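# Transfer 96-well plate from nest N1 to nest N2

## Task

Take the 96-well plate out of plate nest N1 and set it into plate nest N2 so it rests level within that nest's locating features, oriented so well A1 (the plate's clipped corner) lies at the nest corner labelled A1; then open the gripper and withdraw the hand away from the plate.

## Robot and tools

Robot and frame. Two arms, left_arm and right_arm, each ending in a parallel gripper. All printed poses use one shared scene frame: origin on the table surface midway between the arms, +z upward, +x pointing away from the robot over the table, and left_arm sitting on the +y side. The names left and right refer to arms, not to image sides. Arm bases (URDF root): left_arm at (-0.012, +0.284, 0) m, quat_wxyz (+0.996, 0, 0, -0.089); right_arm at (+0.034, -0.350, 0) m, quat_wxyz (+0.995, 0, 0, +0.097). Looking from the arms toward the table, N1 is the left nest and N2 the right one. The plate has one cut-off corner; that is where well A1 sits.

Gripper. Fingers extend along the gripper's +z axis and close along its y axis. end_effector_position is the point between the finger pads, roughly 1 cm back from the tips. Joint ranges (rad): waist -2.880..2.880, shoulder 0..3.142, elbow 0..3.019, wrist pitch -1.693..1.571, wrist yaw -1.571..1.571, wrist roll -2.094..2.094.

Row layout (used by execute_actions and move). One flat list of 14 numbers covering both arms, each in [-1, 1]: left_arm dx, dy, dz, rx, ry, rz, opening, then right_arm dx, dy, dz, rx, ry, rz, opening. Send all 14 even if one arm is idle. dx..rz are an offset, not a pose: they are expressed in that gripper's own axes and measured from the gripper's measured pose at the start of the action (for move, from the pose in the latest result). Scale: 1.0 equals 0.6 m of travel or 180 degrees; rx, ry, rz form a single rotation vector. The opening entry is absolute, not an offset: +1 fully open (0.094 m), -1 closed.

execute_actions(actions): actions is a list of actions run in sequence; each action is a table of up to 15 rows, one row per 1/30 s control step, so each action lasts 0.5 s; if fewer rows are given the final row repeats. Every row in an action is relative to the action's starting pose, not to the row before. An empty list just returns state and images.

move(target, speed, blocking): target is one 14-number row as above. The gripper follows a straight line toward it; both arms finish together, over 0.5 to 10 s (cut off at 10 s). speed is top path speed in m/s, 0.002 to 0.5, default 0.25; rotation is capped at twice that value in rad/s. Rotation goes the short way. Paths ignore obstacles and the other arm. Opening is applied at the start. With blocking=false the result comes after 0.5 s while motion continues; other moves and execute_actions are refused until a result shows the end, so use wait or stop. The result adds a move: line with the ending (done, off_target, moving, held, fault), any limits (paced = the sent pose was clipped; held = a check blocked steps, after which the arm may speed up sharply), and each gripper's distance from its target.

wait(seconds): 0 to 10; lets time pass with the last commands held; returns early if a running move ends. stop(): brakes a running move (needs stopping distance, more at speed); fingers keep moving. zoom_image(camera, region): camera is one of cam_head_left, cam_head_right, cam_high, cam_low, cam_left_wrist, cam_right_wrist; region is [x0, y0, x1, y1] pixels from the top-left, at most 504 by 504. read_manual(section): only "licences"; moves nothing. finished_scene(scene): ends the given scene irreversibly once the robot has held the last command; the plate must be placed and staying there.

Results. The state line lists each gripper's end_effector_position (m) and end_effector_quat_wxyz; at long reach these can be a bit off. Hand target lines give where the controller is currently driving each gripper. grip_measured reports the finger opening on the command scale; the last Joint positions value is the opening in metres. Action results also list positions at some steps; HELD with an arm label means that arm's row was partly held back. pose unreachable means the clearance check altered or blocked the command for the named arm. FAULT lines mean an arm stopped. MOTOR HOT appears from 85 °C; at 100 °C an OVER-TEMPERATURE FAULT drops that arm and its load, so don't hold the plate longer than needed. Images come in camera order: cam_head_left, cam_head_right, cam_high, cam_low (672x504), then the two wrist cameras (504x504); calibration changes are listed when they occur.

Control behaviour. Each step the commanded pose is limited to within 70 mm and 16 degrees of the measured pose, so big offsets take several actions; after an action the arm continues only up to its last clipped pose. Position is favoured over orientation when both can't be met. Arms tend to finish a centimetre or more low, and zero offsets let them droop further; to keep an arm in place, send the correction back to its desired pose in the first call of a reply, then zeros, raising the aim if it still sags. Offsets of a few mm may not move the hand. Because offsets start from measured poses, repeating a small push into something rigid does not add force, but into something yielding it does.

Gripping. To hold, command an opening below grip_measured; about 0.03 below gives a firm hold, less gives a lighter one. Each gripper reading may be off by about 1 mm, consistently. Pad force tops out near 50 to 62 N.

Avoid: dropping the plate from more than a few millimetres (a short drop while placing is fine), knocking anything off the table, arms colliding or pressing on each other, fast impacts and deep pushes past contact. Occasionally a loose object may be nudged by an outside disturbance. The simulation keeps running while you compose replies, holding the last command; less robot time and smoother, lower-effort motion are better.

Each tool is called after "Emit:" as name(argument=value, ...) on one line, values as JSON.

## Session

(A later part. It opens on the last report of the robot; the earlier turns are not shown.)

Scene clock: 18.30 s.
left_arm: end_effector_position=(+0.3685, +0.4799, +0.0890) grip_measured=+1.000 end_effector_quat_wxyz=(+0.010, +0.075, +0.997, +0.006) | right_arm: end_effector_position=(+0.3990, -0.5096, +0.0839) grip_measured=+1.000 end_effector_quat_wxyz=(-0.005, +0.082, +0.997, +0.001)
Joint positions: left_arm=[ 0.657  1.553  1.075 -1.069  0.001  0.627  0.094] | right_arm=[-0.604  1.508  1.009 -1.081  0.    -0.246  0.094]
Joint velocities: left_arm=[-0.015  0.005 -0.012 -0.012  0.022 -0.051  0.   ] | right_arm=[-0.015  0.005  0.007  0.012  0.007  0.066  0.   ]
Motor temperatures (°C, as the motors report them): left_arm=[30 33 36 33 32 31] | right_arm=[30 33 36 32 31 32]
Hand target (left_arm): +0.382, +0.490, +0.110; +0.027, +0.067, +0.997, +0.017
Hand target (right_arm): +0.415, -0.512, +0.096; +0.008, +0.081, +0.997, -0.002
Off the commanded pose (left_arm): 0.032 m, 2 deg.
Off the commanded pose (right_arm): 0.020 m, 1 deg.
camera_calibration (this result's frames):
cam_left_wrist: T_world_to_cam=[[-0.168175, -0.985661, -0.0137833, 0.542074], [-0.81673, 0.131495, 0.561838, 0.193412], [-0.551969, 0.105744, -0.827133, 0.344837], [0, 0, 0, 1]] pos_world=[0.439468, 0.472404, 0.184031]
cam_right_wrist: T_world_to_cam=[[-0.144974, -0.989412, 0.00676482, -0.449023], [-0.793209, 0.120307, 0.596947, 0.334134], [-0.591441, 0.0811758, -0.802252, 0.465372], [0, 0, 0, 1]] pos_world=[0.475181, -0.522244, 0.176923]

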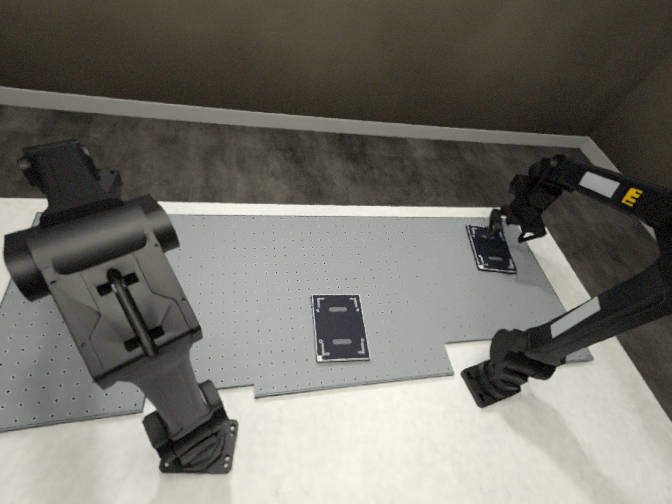

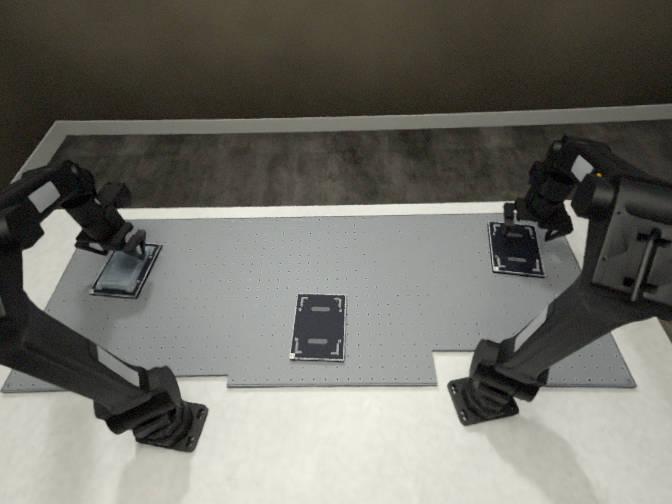

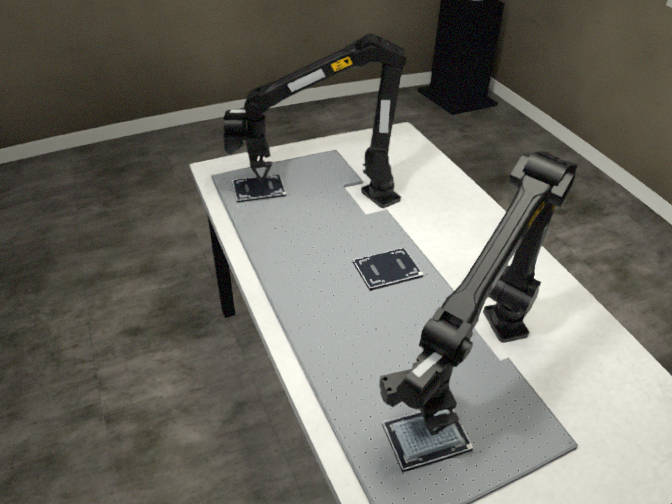

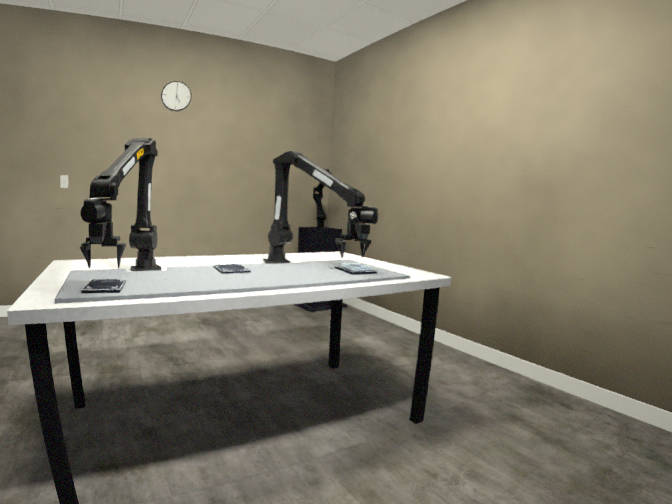

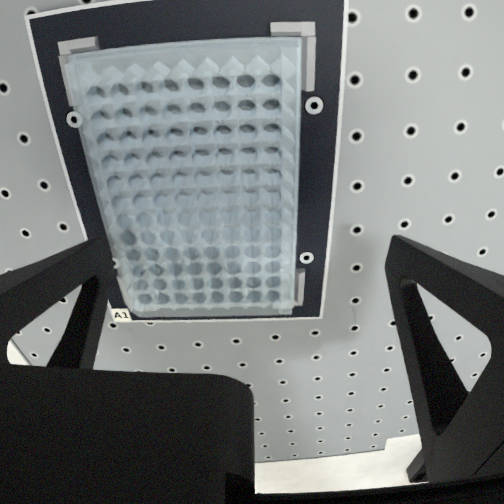

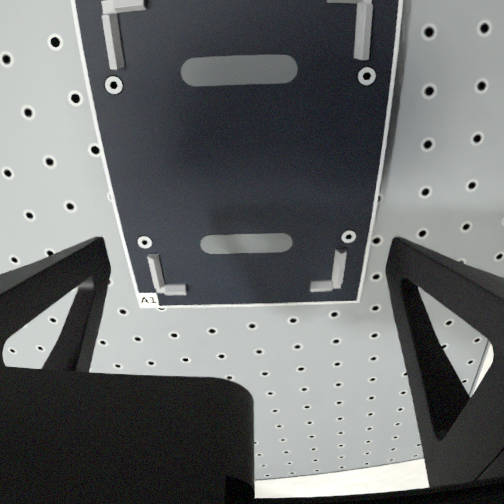

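Emit:
execute_actions(actions=[[[0.0008,0.0021,0.0028,-0.0003,-0.0003,-0.0006,1,0,0,-0.003,0,0,0,1],[0.0023,0.0062,0.0084,-0.0008,-0.0008,-0.0018,1,0,0,-0.003,0,0,0,1],[0.0043,0.0116,0.0156,-0.0014,-0.0015,-0.0033,1,0,0,-0.003,0,0,0,1],[0.0065,0.0179,0.024,-0.0022,-0.0023,-0.0051,1,0,0,-0.003,0,0,0,1],[0.0088,0.0241,0.0323,-0.0029,-0.0031,-0.0068,1,0,0,-0.003,0,0,0,1],[0.0109,0.03,0.0401,-0.0036,-0.0038,-0.0085,1,0,0,-0.003,0,0,0,1],[0.0128,0.0349,0.0468,-0.0042,-0.0045,-0.0099,1,0,0,-0.003,0,0,0,1],[0.0141,0.0387,0.0518,-0.0047,-0.0049,-0.011,1,0,0,-0.003,0,0,0,1],[0.0149,0.0408,0.0546,-0.0049,-0.0052,-0.0116,1,0,0,-0.003,0,0,0,1],[0.0152,0.0416,0.0557,-0.005,-0.0053,-0.0118,1,0,0,-0.003,0,0,0,1]]])

Emit:
wait(seconds=0.2)

Scene clock: 26.20 s.
left_arm: end_effector_position=(+0.3600, +0.5034, +0.0571) grip_measured=+1.000 end_effector_quat_wxyz=(+0.013, +0.052, +0.999, +0.009) | right_arm: end_effector_position=(+0.3990, -0.5096, +0.0839) grip_measured=+1.000 end_effector_quat_wxyz=(-0.005, +0.082, +0.997, +0.001)
Joint positions: left_arm=[ 0.713  1.602  1.039 -0.977 -0.     0.638  0.094] | right_arm=[-0.604  1.508  1.009 -1.081  0.    -0.246  0.094]
Joint velocities: left_arm=[-0.005  0.015  0.002  0.017 -0.022 -0.007  0.   ] | right_arm=[ 0.005 -0.005 -0.002  0.002  0.022  0.007  0.   ]
Motor temperatures (°C, as the motors report them): left_arm=[30 33 37 33 32 31] | right_arm=[30 33 36 32 31 32]
Hand target (left_arm): +0.363, +0.507, +0.056; +0.019, +0.056, +0.998, +0.014
Hand target (right_arm): +0.399, -0.510, +0.086; -0.005, +0.082, +0.997, +0.001
Off the commanded pose (left_arm): 0.005 m, 1 deg.
Off the commanded pose (right_arm): 0.002 m, 0 deg.
Step readings (end_effector_position):
0: left_arm (+0.3685, +0.4799, +0.0890) | right_arm (+0.3990, -0.5096, +0.0839)
1: left_arm (+0.3685, +0.4799, +0.0890) | right_arm (+0.3990, -0.5096, +0.0839)
2: left_arm (+0.3685, +0.4799, +0.0890) | right_arm (+0.3990, -0.5096, +0.0839)
4: left_arm (+0.3690, +0.4809, +0.0877) | right_arm (+0.3990, -0.5096, +0.0839)
8: left_arm (+0.3677, +0.4906, +0.0767) | right_arm (+0.3990, -0.5096, +0.0839)
15: end_effector_position above
camera_calibration (this result's frames):
cam_left_wrist: T_world_to_cam=[[-0.122772, -0.99225, -0.01917, 0.550653], [-0.824518, 0.0912296, 0.558432, 0.224524], [-0.552356, 0.0843659, -0.829328, 0.322315], [0, 0, 0, 1]] pos_world=[0.430761, 0.49871, 0.15248]
cam_right_wrist: T_world_to_cam=[[-0.144974, -0.989412, 0.00676482, -0.449023], [-0.793209, 0.120307, 0.596947, 0.334134], [-0.591441, 0.0811758, -0.802252, 0.465372], [0, 0, 0, 1]] pos_world=[0.475181, -0.522244, 0.176923]

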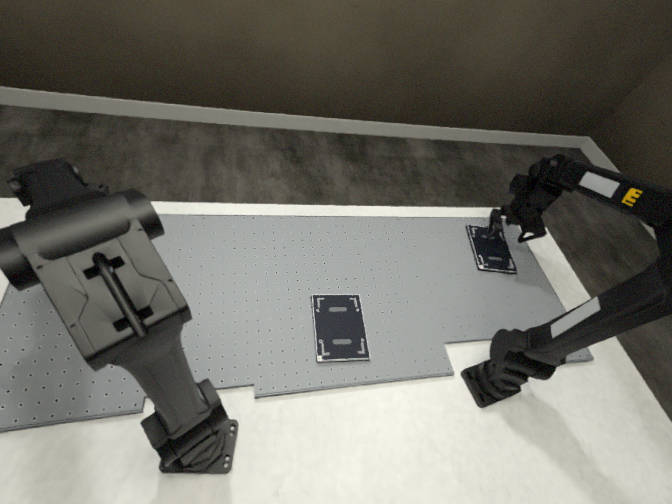

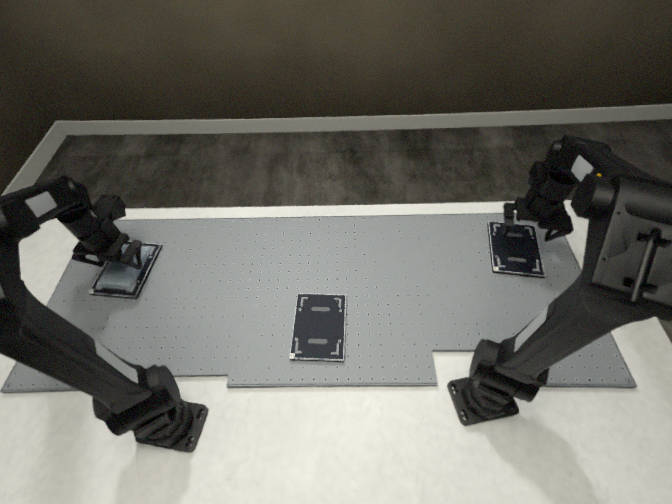

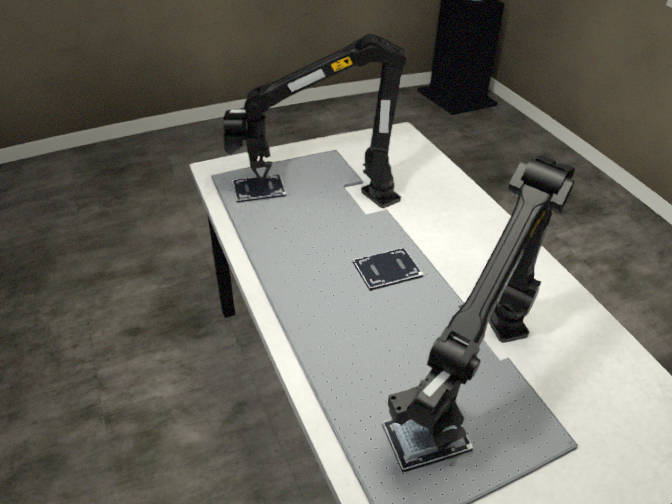

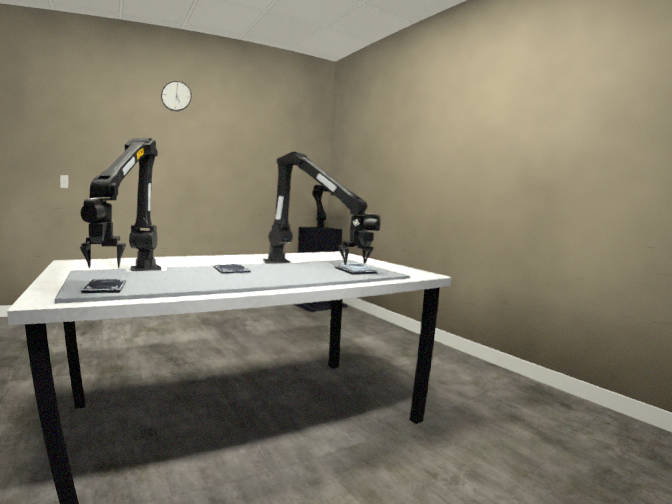

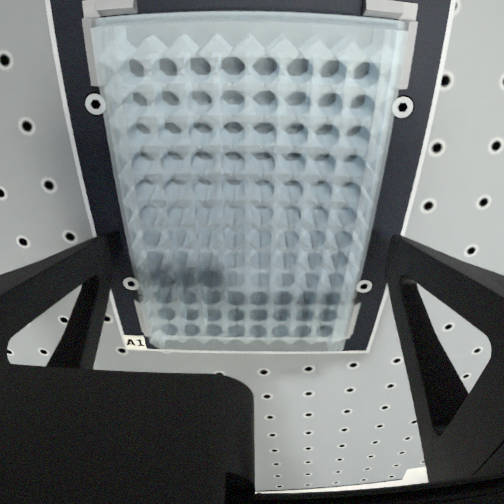

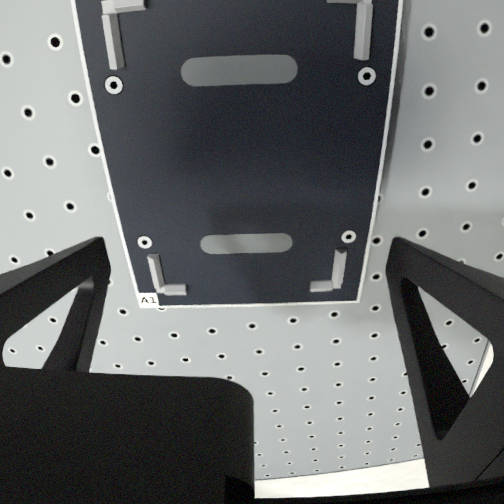

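Scene clock: 26.40 s.
left_arm: end_effector_position=(+0.3603, +0.5036, +0.0570) grip_measured=+1.000 end_effector_quat_wxyz=(+0.013, +0.053, +0.998, +0.009) | right_arm: end_effector_position=(+0.3990, -0.5096, +0.0839) grip_measured=+1.000 end_effector_quat_wxyz=(-0.005, +0.082, +0.997, +0.001)
Joint positions: left_arm=[ 0.713  1.602  1.039 -0.975 -0.     0.64   0.094] | right_arm=[-0.604  1.508  1.009 -1.081  0.    -0.246  0.094]
Joint velocities: left_arm=[-0.015 -0.015 -0.007  0.007 -0.051 -0.125  0.   ] | right_arm=[-0.005 -0.015 -0.002  0.002 -0.037 -0.022  0.   ]
Motor temperatures (°C, as the motors report them): left_arm=[30 33 37 33 32 31] | right_arm=[30 33 36 32 31 32]
Hand target (left_arm): +0.363, +0.507, +0.056; +0.019, +0.056, +0.998, +0.014
Hand target (right_arm): +0.399, -0.510, +0.086; -0.005, +0.082, +0.997, +0.001
Off the commanded pose (left_arm): 0.005 m, 1 deg.
Off the commanded pose (right_arm): 0.002 m, 0 deg.
wait: 0.20 s; at rest by 0.17 s
camera_calibration (this result's frames):
cam_left_wrist: T_world_to_cam=[[-0.124638, -0.991998, -0.0201498, 0.551521], [-0.825059, 0.0923403, 0.557451, 0.224587], [-0.551129, 0.0861044, -0.829965, 0.321107], [0, 0, 0, 1]] pos_world=[0.431009, 0.49872, 0.152425]
cam_right_wrist: T_world_to_cam=[[-0.144974, -0.989412, 0.00676482, -0.449023], [-0.793209, 0.120307, 0.596947, 0.334134], [-0.591441, 0.0811758, -0.802252, 0.465372], [0, 0, 0, 1]] pos_world=[0.475181, -0.522244, 0.176923]

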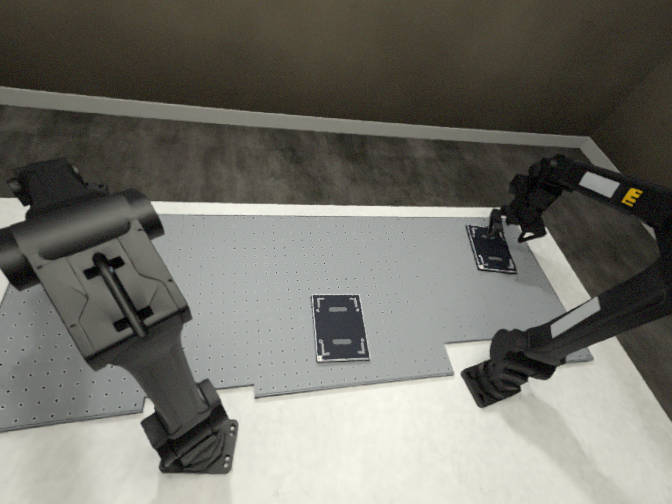

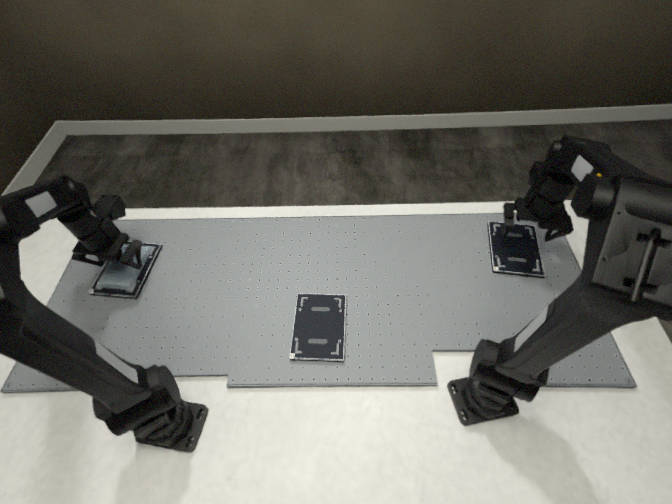

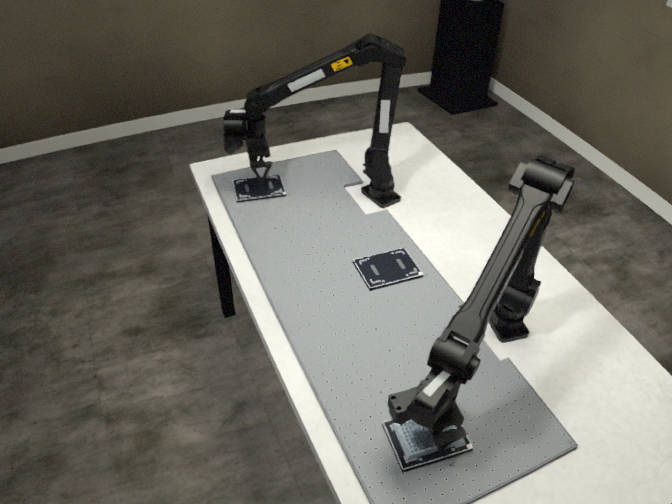

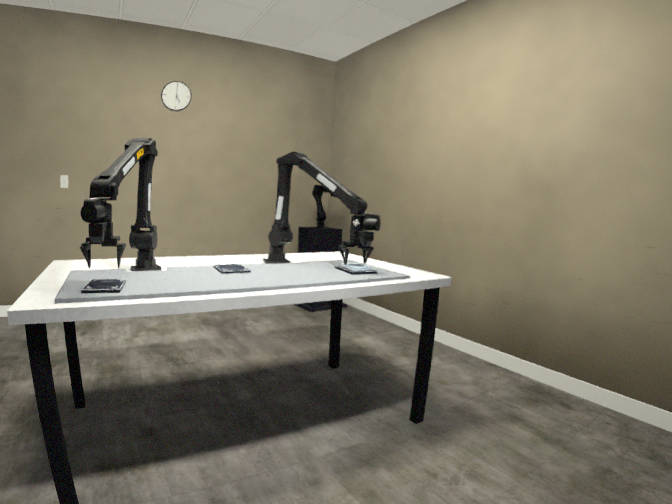

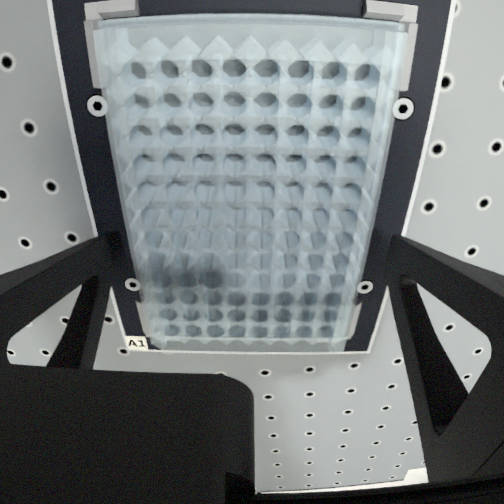

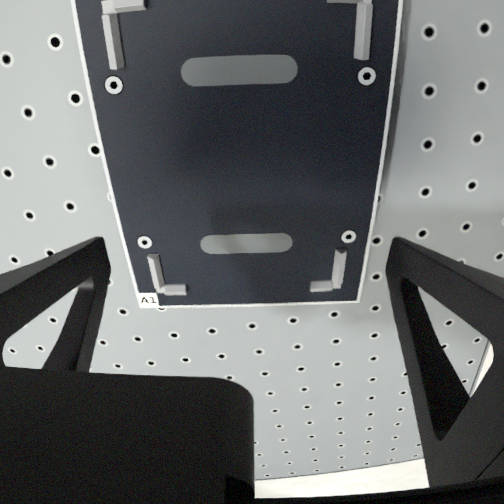

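Emit:
zoom_image(camera="cam_left_wrist", region=[70, 80, 170, 300])

Emit:
zoom_image(camera="cam_left_wrist", region=[330, 80, 430, 300])

Region (70, 80, 170, 300) of cam_left_wrist's 504x504 image, scaled by 2.291, with more detail than that image has; it fills the left 229 columns of this view, and the rest is white.

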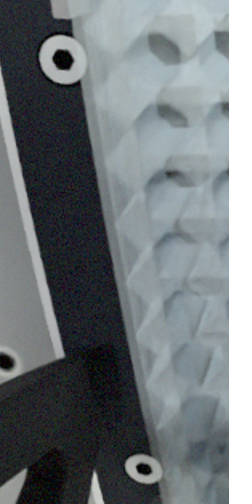

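Region (330, 80, 430, 300) of cam_left_wrist's 504x504 image, scaled by 2.291, with more detail than that image has; it fills the left 229 columns of this view, and the rest is white.

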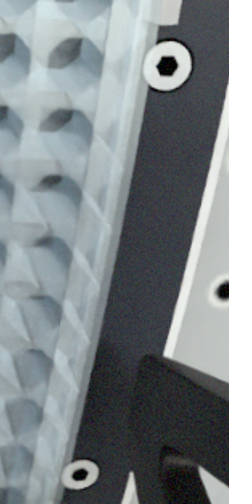

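Emit:
execute_actions(actions=[[[0,0,0.0012,-0.0003,-0.0004,0.0003,1,0,0,-0.003,0,0,0,1],[0.0001,-0.0001,0.0036,-0.001,-0.0013,0.0009,1,0,0,-0.003,0,0,0,1],[0.0002,-0.0001,0.0067,-0.0019,-0.0025,0.0016,1,0,0,-0.003,0,0,0,1],[0.0003,-0.0002,0.0103,-0.0029,-0.0038,0.0025,1,0,0,-0.003,0,0,0,1],[0.0003,-0.0003,0.0139,-0.0039,-0.0052,0.0033,1,0,0,-0.003,0,0,0,1],[0.0004,-0.0004,0.0173,-0.0048,-0.0064,0.0041,1,0,0,-0.003,0,0,0,1],[0.0005,-0.0004,0.0202,-0.0056,-0.0075,0.0048,1,0,0,-0.003,0,0,0,1],[0.0006,-0.0005,0.0223,-0.0062,-0.0083,0.0053,1,0,0,-0.003,0,0,0,1],[0.0006,-0.0005,0.0235,-0.0066,-0.0087,0.0056,1,0,0,-0.003,0,0,0,1],[0.0006,-0.0005,0.024,-0.0067,-0.0089,0.0057,0.97,0,0,-0.003,0,0,0,1],[0.0006,-0.0005,0.024,-0.0067,-0.0089,0.0057,0.94,0,0,-0.003,0,0,0,1],[0.0006,-0.0005,0.024,-0.0067,-0.0089,0.0057,0.91,0,0,-0.003,0,0,0,1],[0.0006,-0.0005,0.024,-0.0067,-0.0089,0.0057,0.88,0,0,-0.003,0,0,0,1],[0.0006,-0.0005,0.024,-0.0067,-0.0089,0.0057,0.86,0,0,-0.003,0,0,0,1],[0.0006,-0.0005,0.024,-0.0067,-0.0089,0.0057,0.85,0,0,-0.003,0,0,0,1]]])

Scene clock: 29.23 s.
left_arm: end_effector_position=(+0.3574, +0.5026, +0.0445) grip_measured=+0.858 end_effector_quat_wxyz=(+0.021, +0.056, +0.998, +0.017) | right_arm: end_effector_position=(+0.3990, -0.5096, +0.0839) grip_measured=+1.000 end_effector_quat_wxyz=(-0.005, +0.082, +0.997, +0.001)
Joint positions: left_arm=[ 0.713  1.602  0.998 -0.913 -0.004  0.647  0.087] | right_arm=[-0.604  1.508  1.009 -1.081  0.    -0.246  0.094]
Joint velocities: left_arm=[ 0.005 -0.015 -0.012  0.017 -0.051 -0.037 -0.012] | right_arm=[ 0.015  0.015  0.007 -0.012 -0.022  0.007  0.   ]
Motor temperatures (°C, as the motors report them): left_arm=[30 33 37 33 32 31] | right_arm=[30 34 36 32 31 32]
Hand target (left_arm): +0.360, +0.504, +0.043; +0.028, +0.062, +0.998, +0.019
Hand target (right_arm): +0.399, -0.510, +0.086; -0.005, +0.082, +0.997, +0.001
Off the commanded pose (left_arm): 0.004 m, 1 deg.
Off the commanded pose (right_arm): 0.002 m, 0 deg.
Step readings (end_effector_position):
0: left_arm (+0.3603, +0.5036, +0.0570) | right_arm (+0.3990, -0.5096, +0.0839)
1: left_arm (+0.3603, +0.5036, +0.0570) | right_arm (+0.3990, -0.5096, +0.0839)
2: left_arm (+0.3603, +0.5036, +0.0570) | right_arm (+0.3990, -0.5096, +0.0839)
4: left_arm (+0.3602, +0.5035, +0.0560) | right_arm (+0.3990, -0.5096, +0.0839)
8: left_arm (+0.3587, +0.5026, +0.0489) | right_arm (+0.3990, -0.5096, +0.0839)
15: end_effector_position above
camera_calibration (this result's frames):
cam_left_wrist: T_world_to_cam=[[-0.131171, -0.990669, -0.0369934, 0.552367], [-0.833743, 0.0900509, 0.54476, 0.234077], [-0.536346, 0.1023, -0.837776, 0.296104], [0, 0, 0, 1]] pos_world=[0.426428, 0.495842, 0.140987]
cam_right_wrist: T_world_to_cam=[[-0.144974, -0.989412, 0.00676482, -0.449023], [-0.793209, 0.120307, 0.596947, 0.334134], [-0.591441, 0.0811758, -0.802252, 0.465372], [0, 0, 0, 1]] pos_world=[0.475181, -0.522244, 0.176923]

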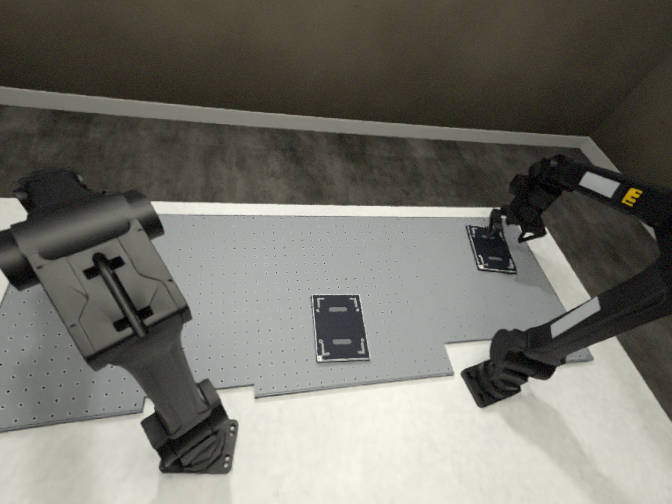

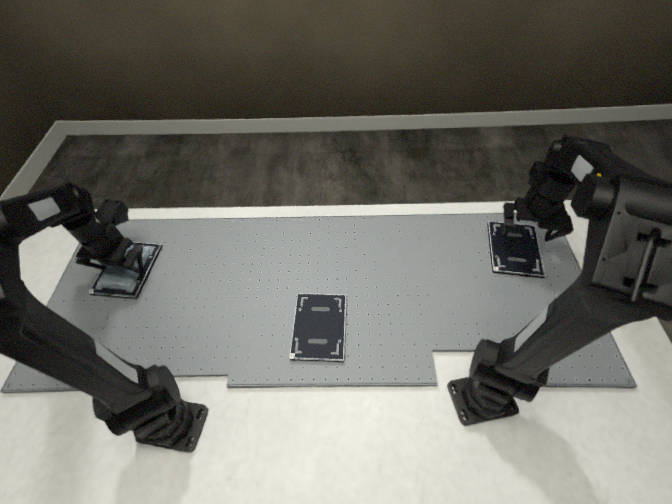

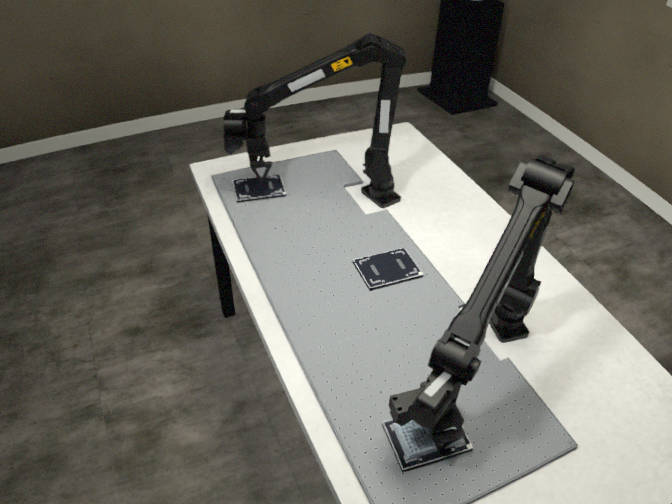

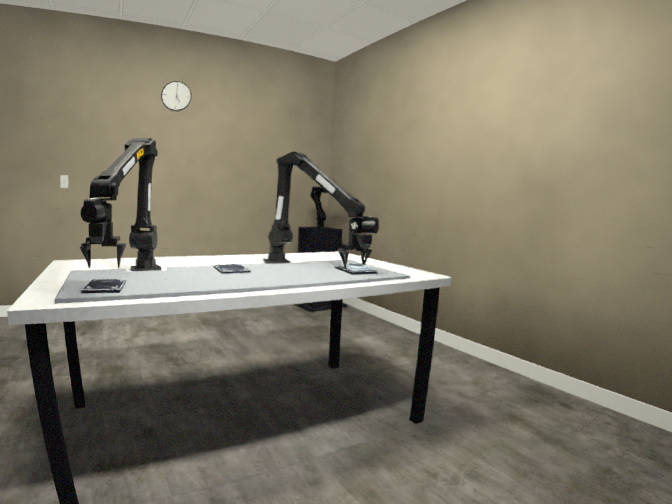

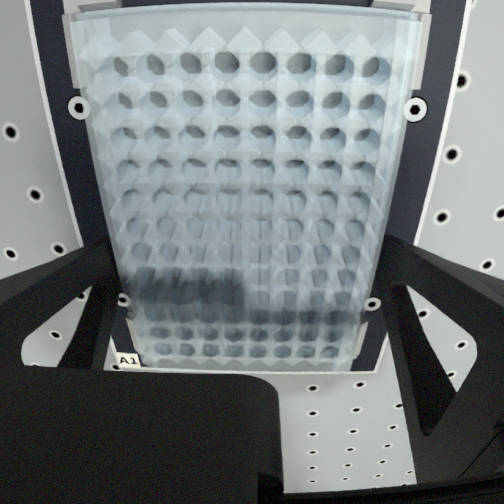

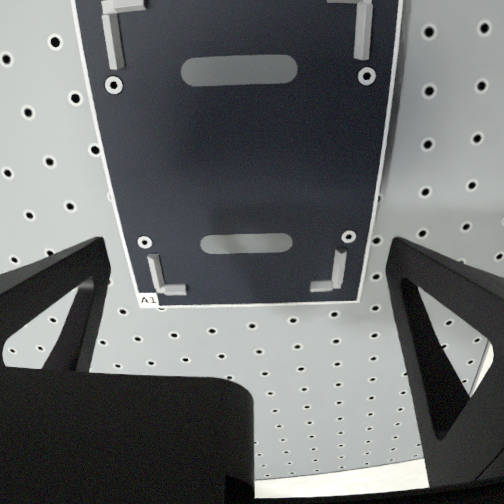

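Emit:
execute_actions(actions=[[[0,0,0,0,0,0,0.83,0,0,-0.003,0,0,0,1],[0,0,0,0,0,0,0.81,0,0,-0.003,0,0,0,1],[0,0,0,0,0,0,0.79,0,0,-0.003,0,0,0,1],[0,0,0,0,0,0,0.775,0,0,-0.003,0,0,0,1],[0,0,0,0,0,0,0.76,0,0,-0.003,0,0,0,1],[0,0,0,0,0,0,0.75,0,0,-0.003,0,0,0,1],[0,0,0,0,0,0,0.74,0,0,-0.003,0,0,0,1],[0,0,0,0,0,0,0.73,0,0,-0.003,0,0,0,1],[0,0,0,0,0,0,0.72,0,0,-0.003,0,0,0,1],[0,0,0,0,0,0,0.71,0,0,-0.003,0,0,0,1],[0,0,0,0,0,0,0.70,0,0,-0.003,0,0,0,1],[0,0,0,0,0,0,0.69,0,0,-0.003,0,0,0,1],[0,0,0,0,0,0,0.68,0,0,-0.003,0,0,0,1]]])

Scene clock: 30.20 s.
left_arm: end_effector_position=(+0.3572, +0.5033, +0.0445) grip_measured=+0.727 end_effector_quat_wxyz=(+0.020, +0.056, +0.998, +0.019) | right_arm: end_effector_position=(+0.3990, -0.5096, +0.0839) grip_measured=+1.000 end_effector_quat_wxyz=(-0.005, +0.082, +0.997, +0.001)
Joint positions: left_arm=[ 0.713  1.602  0.998 -0.912 -0.008  0.647  0.081] | right_arm=[-0.604  1.508  1.009 -1.081  0.    -0.246  0.094]
Joint velocities: left_arm=[-0.005 -0.024 -0.007  0.017 -0.007  0.022  0.   ] | right_arm=[ 0.005 -0.015  0.012 -0.007  0.066  0.066  0.   ]
Motor temperatures (°C, as the motors report them): left_arm=[30 33 37 33 32 31] | right_arm=[30 34 36 32 31 32]
Hand target (left_arm): +0.357, +0.503, +0.044; +0.021, +0.056, +0.998, +0.017
Hand target (right_arm): +0.399, -0.510, +0.086; -0.005, +0.082, +0.997, +0.001
Off the commanded pose (left_arm): 0.001 m, 0 deg.
Off the commanded pose (right_arm): 0.002 m, 0 deg.
Step readings (end_effector_position):
0: left_arm (+0.3575, +0.5028, +0.0445) | right_arm (+0.3990, -0.5096, +0.0839)
1: left_arm (+0.3573, +0.5031, +0.0445) | right_arm (+0.3990, -0.5096, +0.0839)
2: left_arm (+0.3572, +0.5033, +0.0445) | right_arm (+0.3990, -0.5096, +0.0839)
4: left_arm (+0.3572, +0.5033, +0.0445) | right_arm (+0.3990, -0.5096, +0.0839)
8: left_arm (+0.3572, +0.5033, +0.0445) | right_arm (+0.3990, -0.5096, +0.0839)
15: end_effector_position above
camera_calibration (this result's frames):
cam_left_wrist: T_world_to_cam=[[-0.131003, -0.990544, -0.0407568, 0.553093], [-0.832957, 0.0876816, 0.546346, 0.234674], [-0.537606, 0.105522, -0.836567, 0.294707], [0, 0, 0, 1]] pos_world=[0.426366, 0.496189, 0.140872]
cam_right_wrist: T_world_to_cam=[[-0.144974, -0.989412, 0.00676482, -0.449023], [-0.793209, 0.120307, 0.596947, 0.334134], [-0.591441, 0.0811758, -0.802252, 0.465372], [0, 0, 0, 1]] pos_world=[0.475181, -0.522244, 0.176923]

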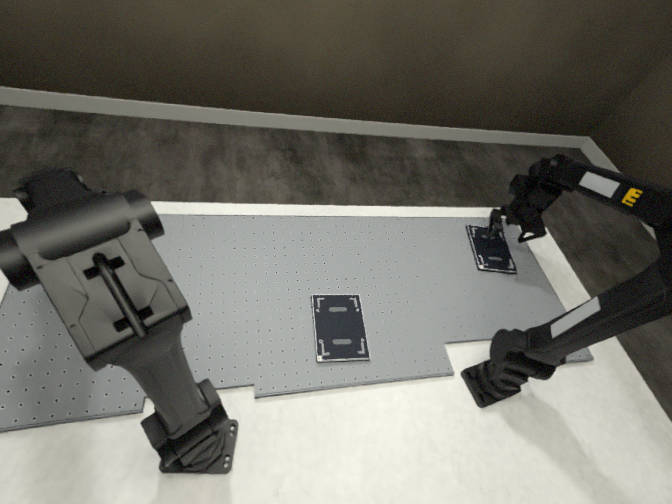

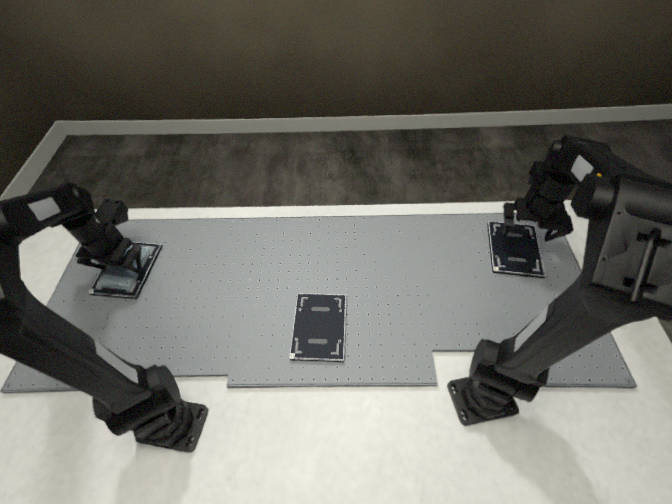

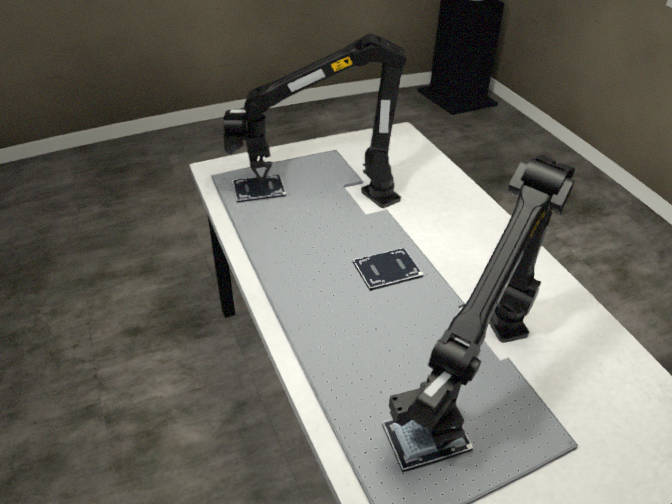

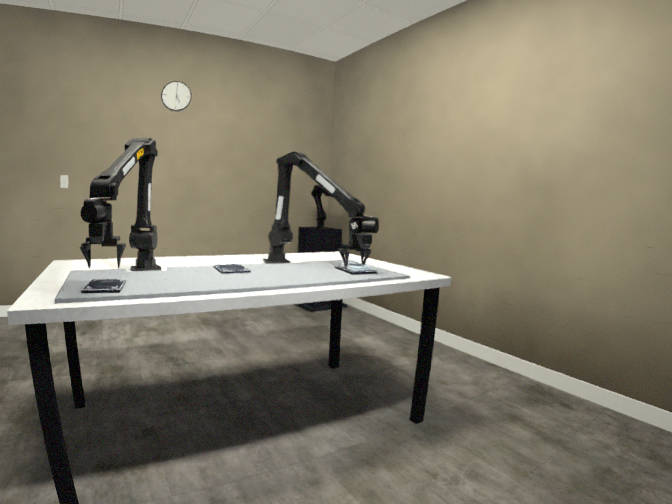

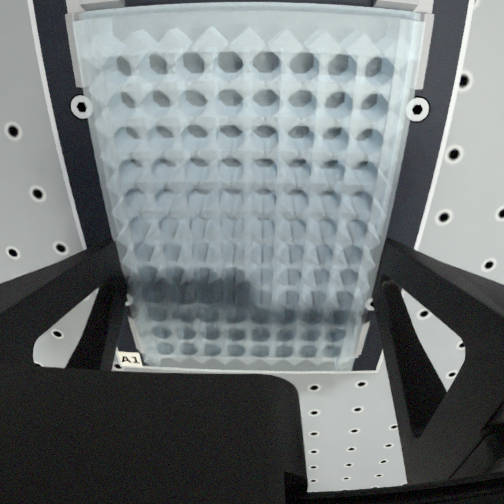

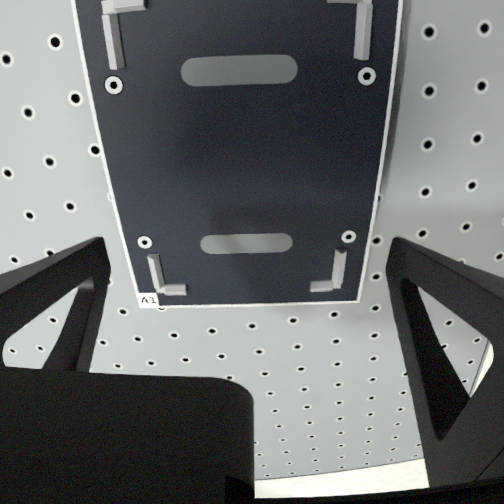

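Emit:
execute_actions(actions=[[[0.001,-0.0007,-0.0034,0,0,0,0.685,0,0,-0.003,0,0,0,1],[0.0024,-0.0017,-0.0082,0,0,0,0.685,0,0,-0.003,0,0,0,1],[0.004,-0.0029,-0.0136,0,0,0,0.685,0,0,-0.003,0,0,0,1],[0.006,-0.0043,-0.0204,0,0,0,0.685,0,0,-0.003,0,0,0,1],[0.0082,-0.0059,-0.0279,0,0,0,0.685,0,0,-0.003,0,0,0,1],[0.0106,-0.0076,-0.036,0,0,0,0.685,0,0,-0.003,0,0,0,1],[0.013,-0.0093,-0.0442,0,0,0,0.685,0,0,-0.003,0,0,0,1],[0.0152,-0.0109,-0.0517,0,0,0,0.685,0,0,-0.003,0,0,0,1],[0.0172,-0.0123,-0.0585,0,0,0,0.685,0,0,-0.003,0,0,0,1],[0.0186,-0.0133,-0.0632,0,0,0,0.685,0,0,-0.003,0,0,0,1],[0.0196,-0.014,-0.0666,0,0,0,0.685,0,0,-0.003,0,0,0,1],[0.02,-0.0143,-0.068,0,0,0,0.685,0,0,-0.003,0,0,0,1]]])

Scene clock: 33.37 s.
left_arm: end_effector_position=(+0.3441, +0.4960, +0.0796) grip_measured=+0.727 end_effector_quat_wxyz=(+0.022, +0.056, +0.998, +0.021) | right_arm: end_effector_position=(+0.3990, -0.5096, +0.0839) grip_measured=+1.000 end_effector_quat_wxyz=(-0.005, +0.082, +0.997, +0.001)
Joint positions: left_arm=[ 0.713  1.512  0.998 -0.999 -0.01   0.647  0.081] | right_arm=[-0.604  1.508  1.009 -1.081  0.    -0.246  0.094]
Joint velocities: left_arm=[-0.005 -0.132  0.012 -0.061  0.022  0.022 -0.001] | right_arm=[-0.005 -0.005  0.002  0.002  0.022  0.022  0.   ]
Motor temperatures (°C, as the motors report them): left_arm=[30 33 36 33 32 31] | right_arm=[30 34 36 32 31 32]
Hand target (left_arm): +0.343, +0.495, +0.085; +0.021, +0.056, +0.998, +0.019
Hand target (right_arm): +0.399, -0.510, +0.086; -0.005, +0.082, +0.997, +0.001
Off the commanded pose (left_arm): 0.005 m, 0 deg.
Off the commanded pose (right_arm): 0.002 m, 0 deg.
Step readings (end_effector_position):
0: left_arm (+0.3572, +0.5033, +0.0445) | right_arm (+0.3990, -0.5096, +0.0839)
1: left_arm (+0.3572, +0.5034, +0.0445) | right_arm (+0.3990, -0.5096, +0.0839)
2: left_arm (+0.3572, +0.5034, +0.0445) | right_arm (+0.3990, -0.5096, +0.0839)
4: left_arm (+0.3569, +0.5034, +0.0451) | right_arm (+0.3990, -0.5096, +0.0839)
8: left_arm (+0.3519, +0.5006, +0.0532) | right_arm (+0.3990, -0.5096, +0.0839)
15: end_effector_position above
camera_calibration (this result's frames):
cam_left_wrist: T_world_to_cam=[[-0.130782, -0.990396, -0.0448423, 0.545672], [-0.834408, 0.0855319, 0.544471, 0.206899], [-0.535406, 0.108624, -0.83758, 0.31563], [0, 0, 0, 1]] pos_world=[0.412992, 0.48845, 0.176184]
cam_right_wrist: T_world_to_cam=[[-0.144974, -0.989412, 0.00676482, -0.449023], [-0.793209, 0.120307, 0.596947, 0.334134], [-0.591441, 0.0811758, -0.802252, 0.465372], [0, 0, 0, 1]] pos_world=[0.475181, -0.522244, 0.176923]

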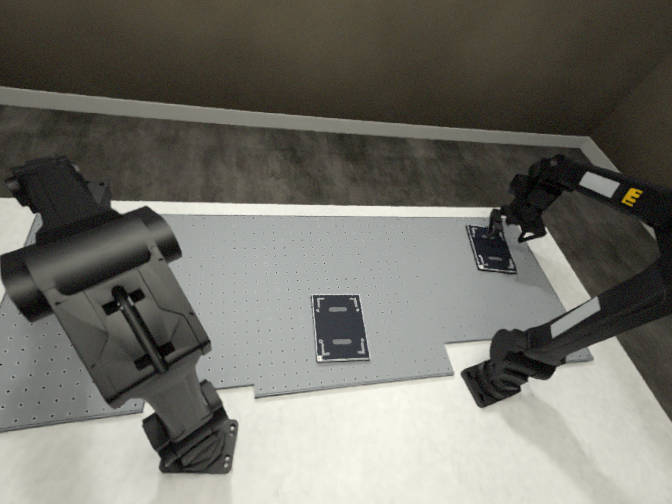

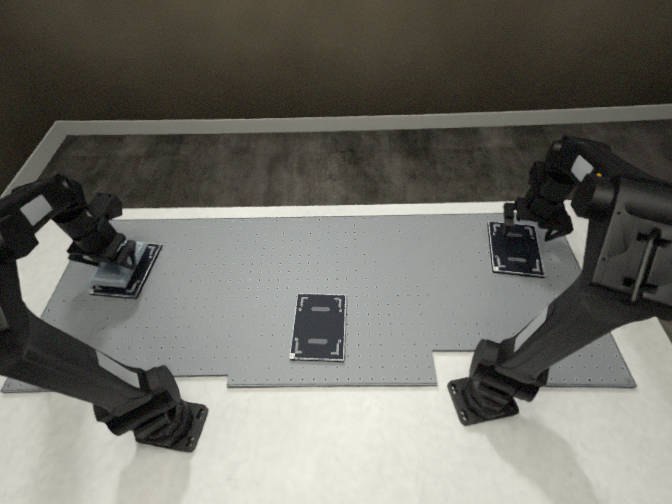

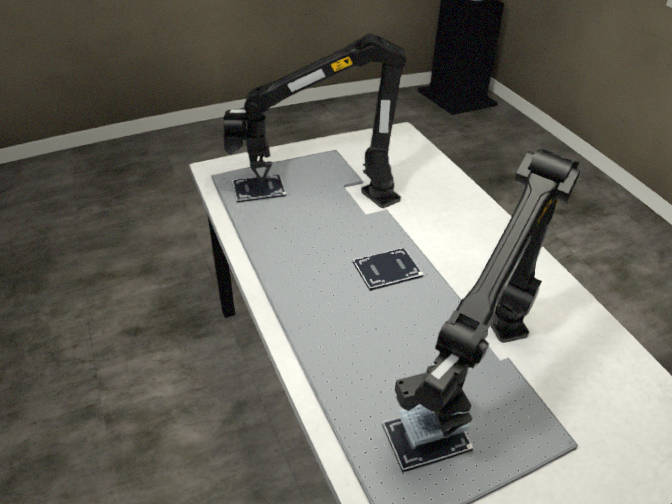

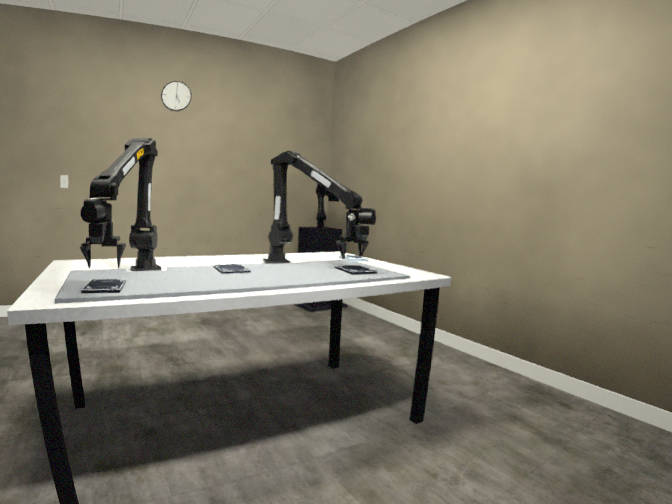

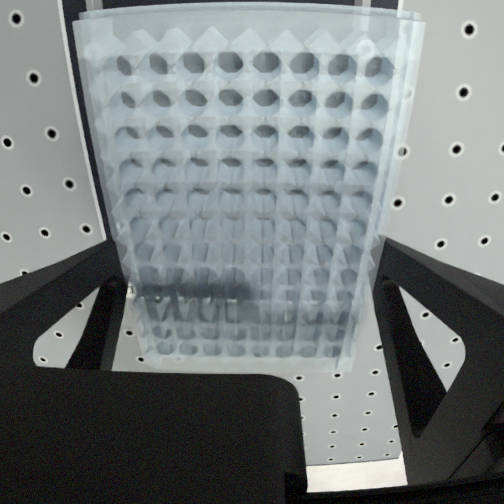

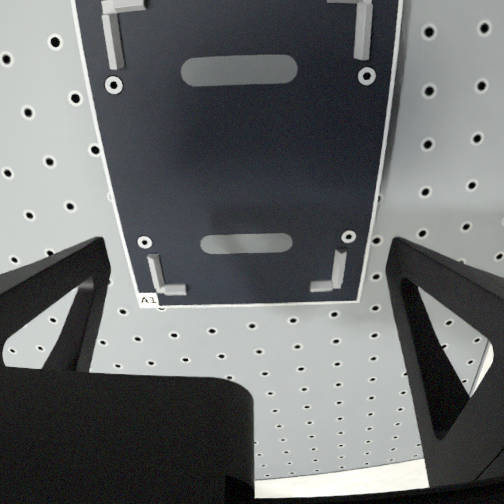

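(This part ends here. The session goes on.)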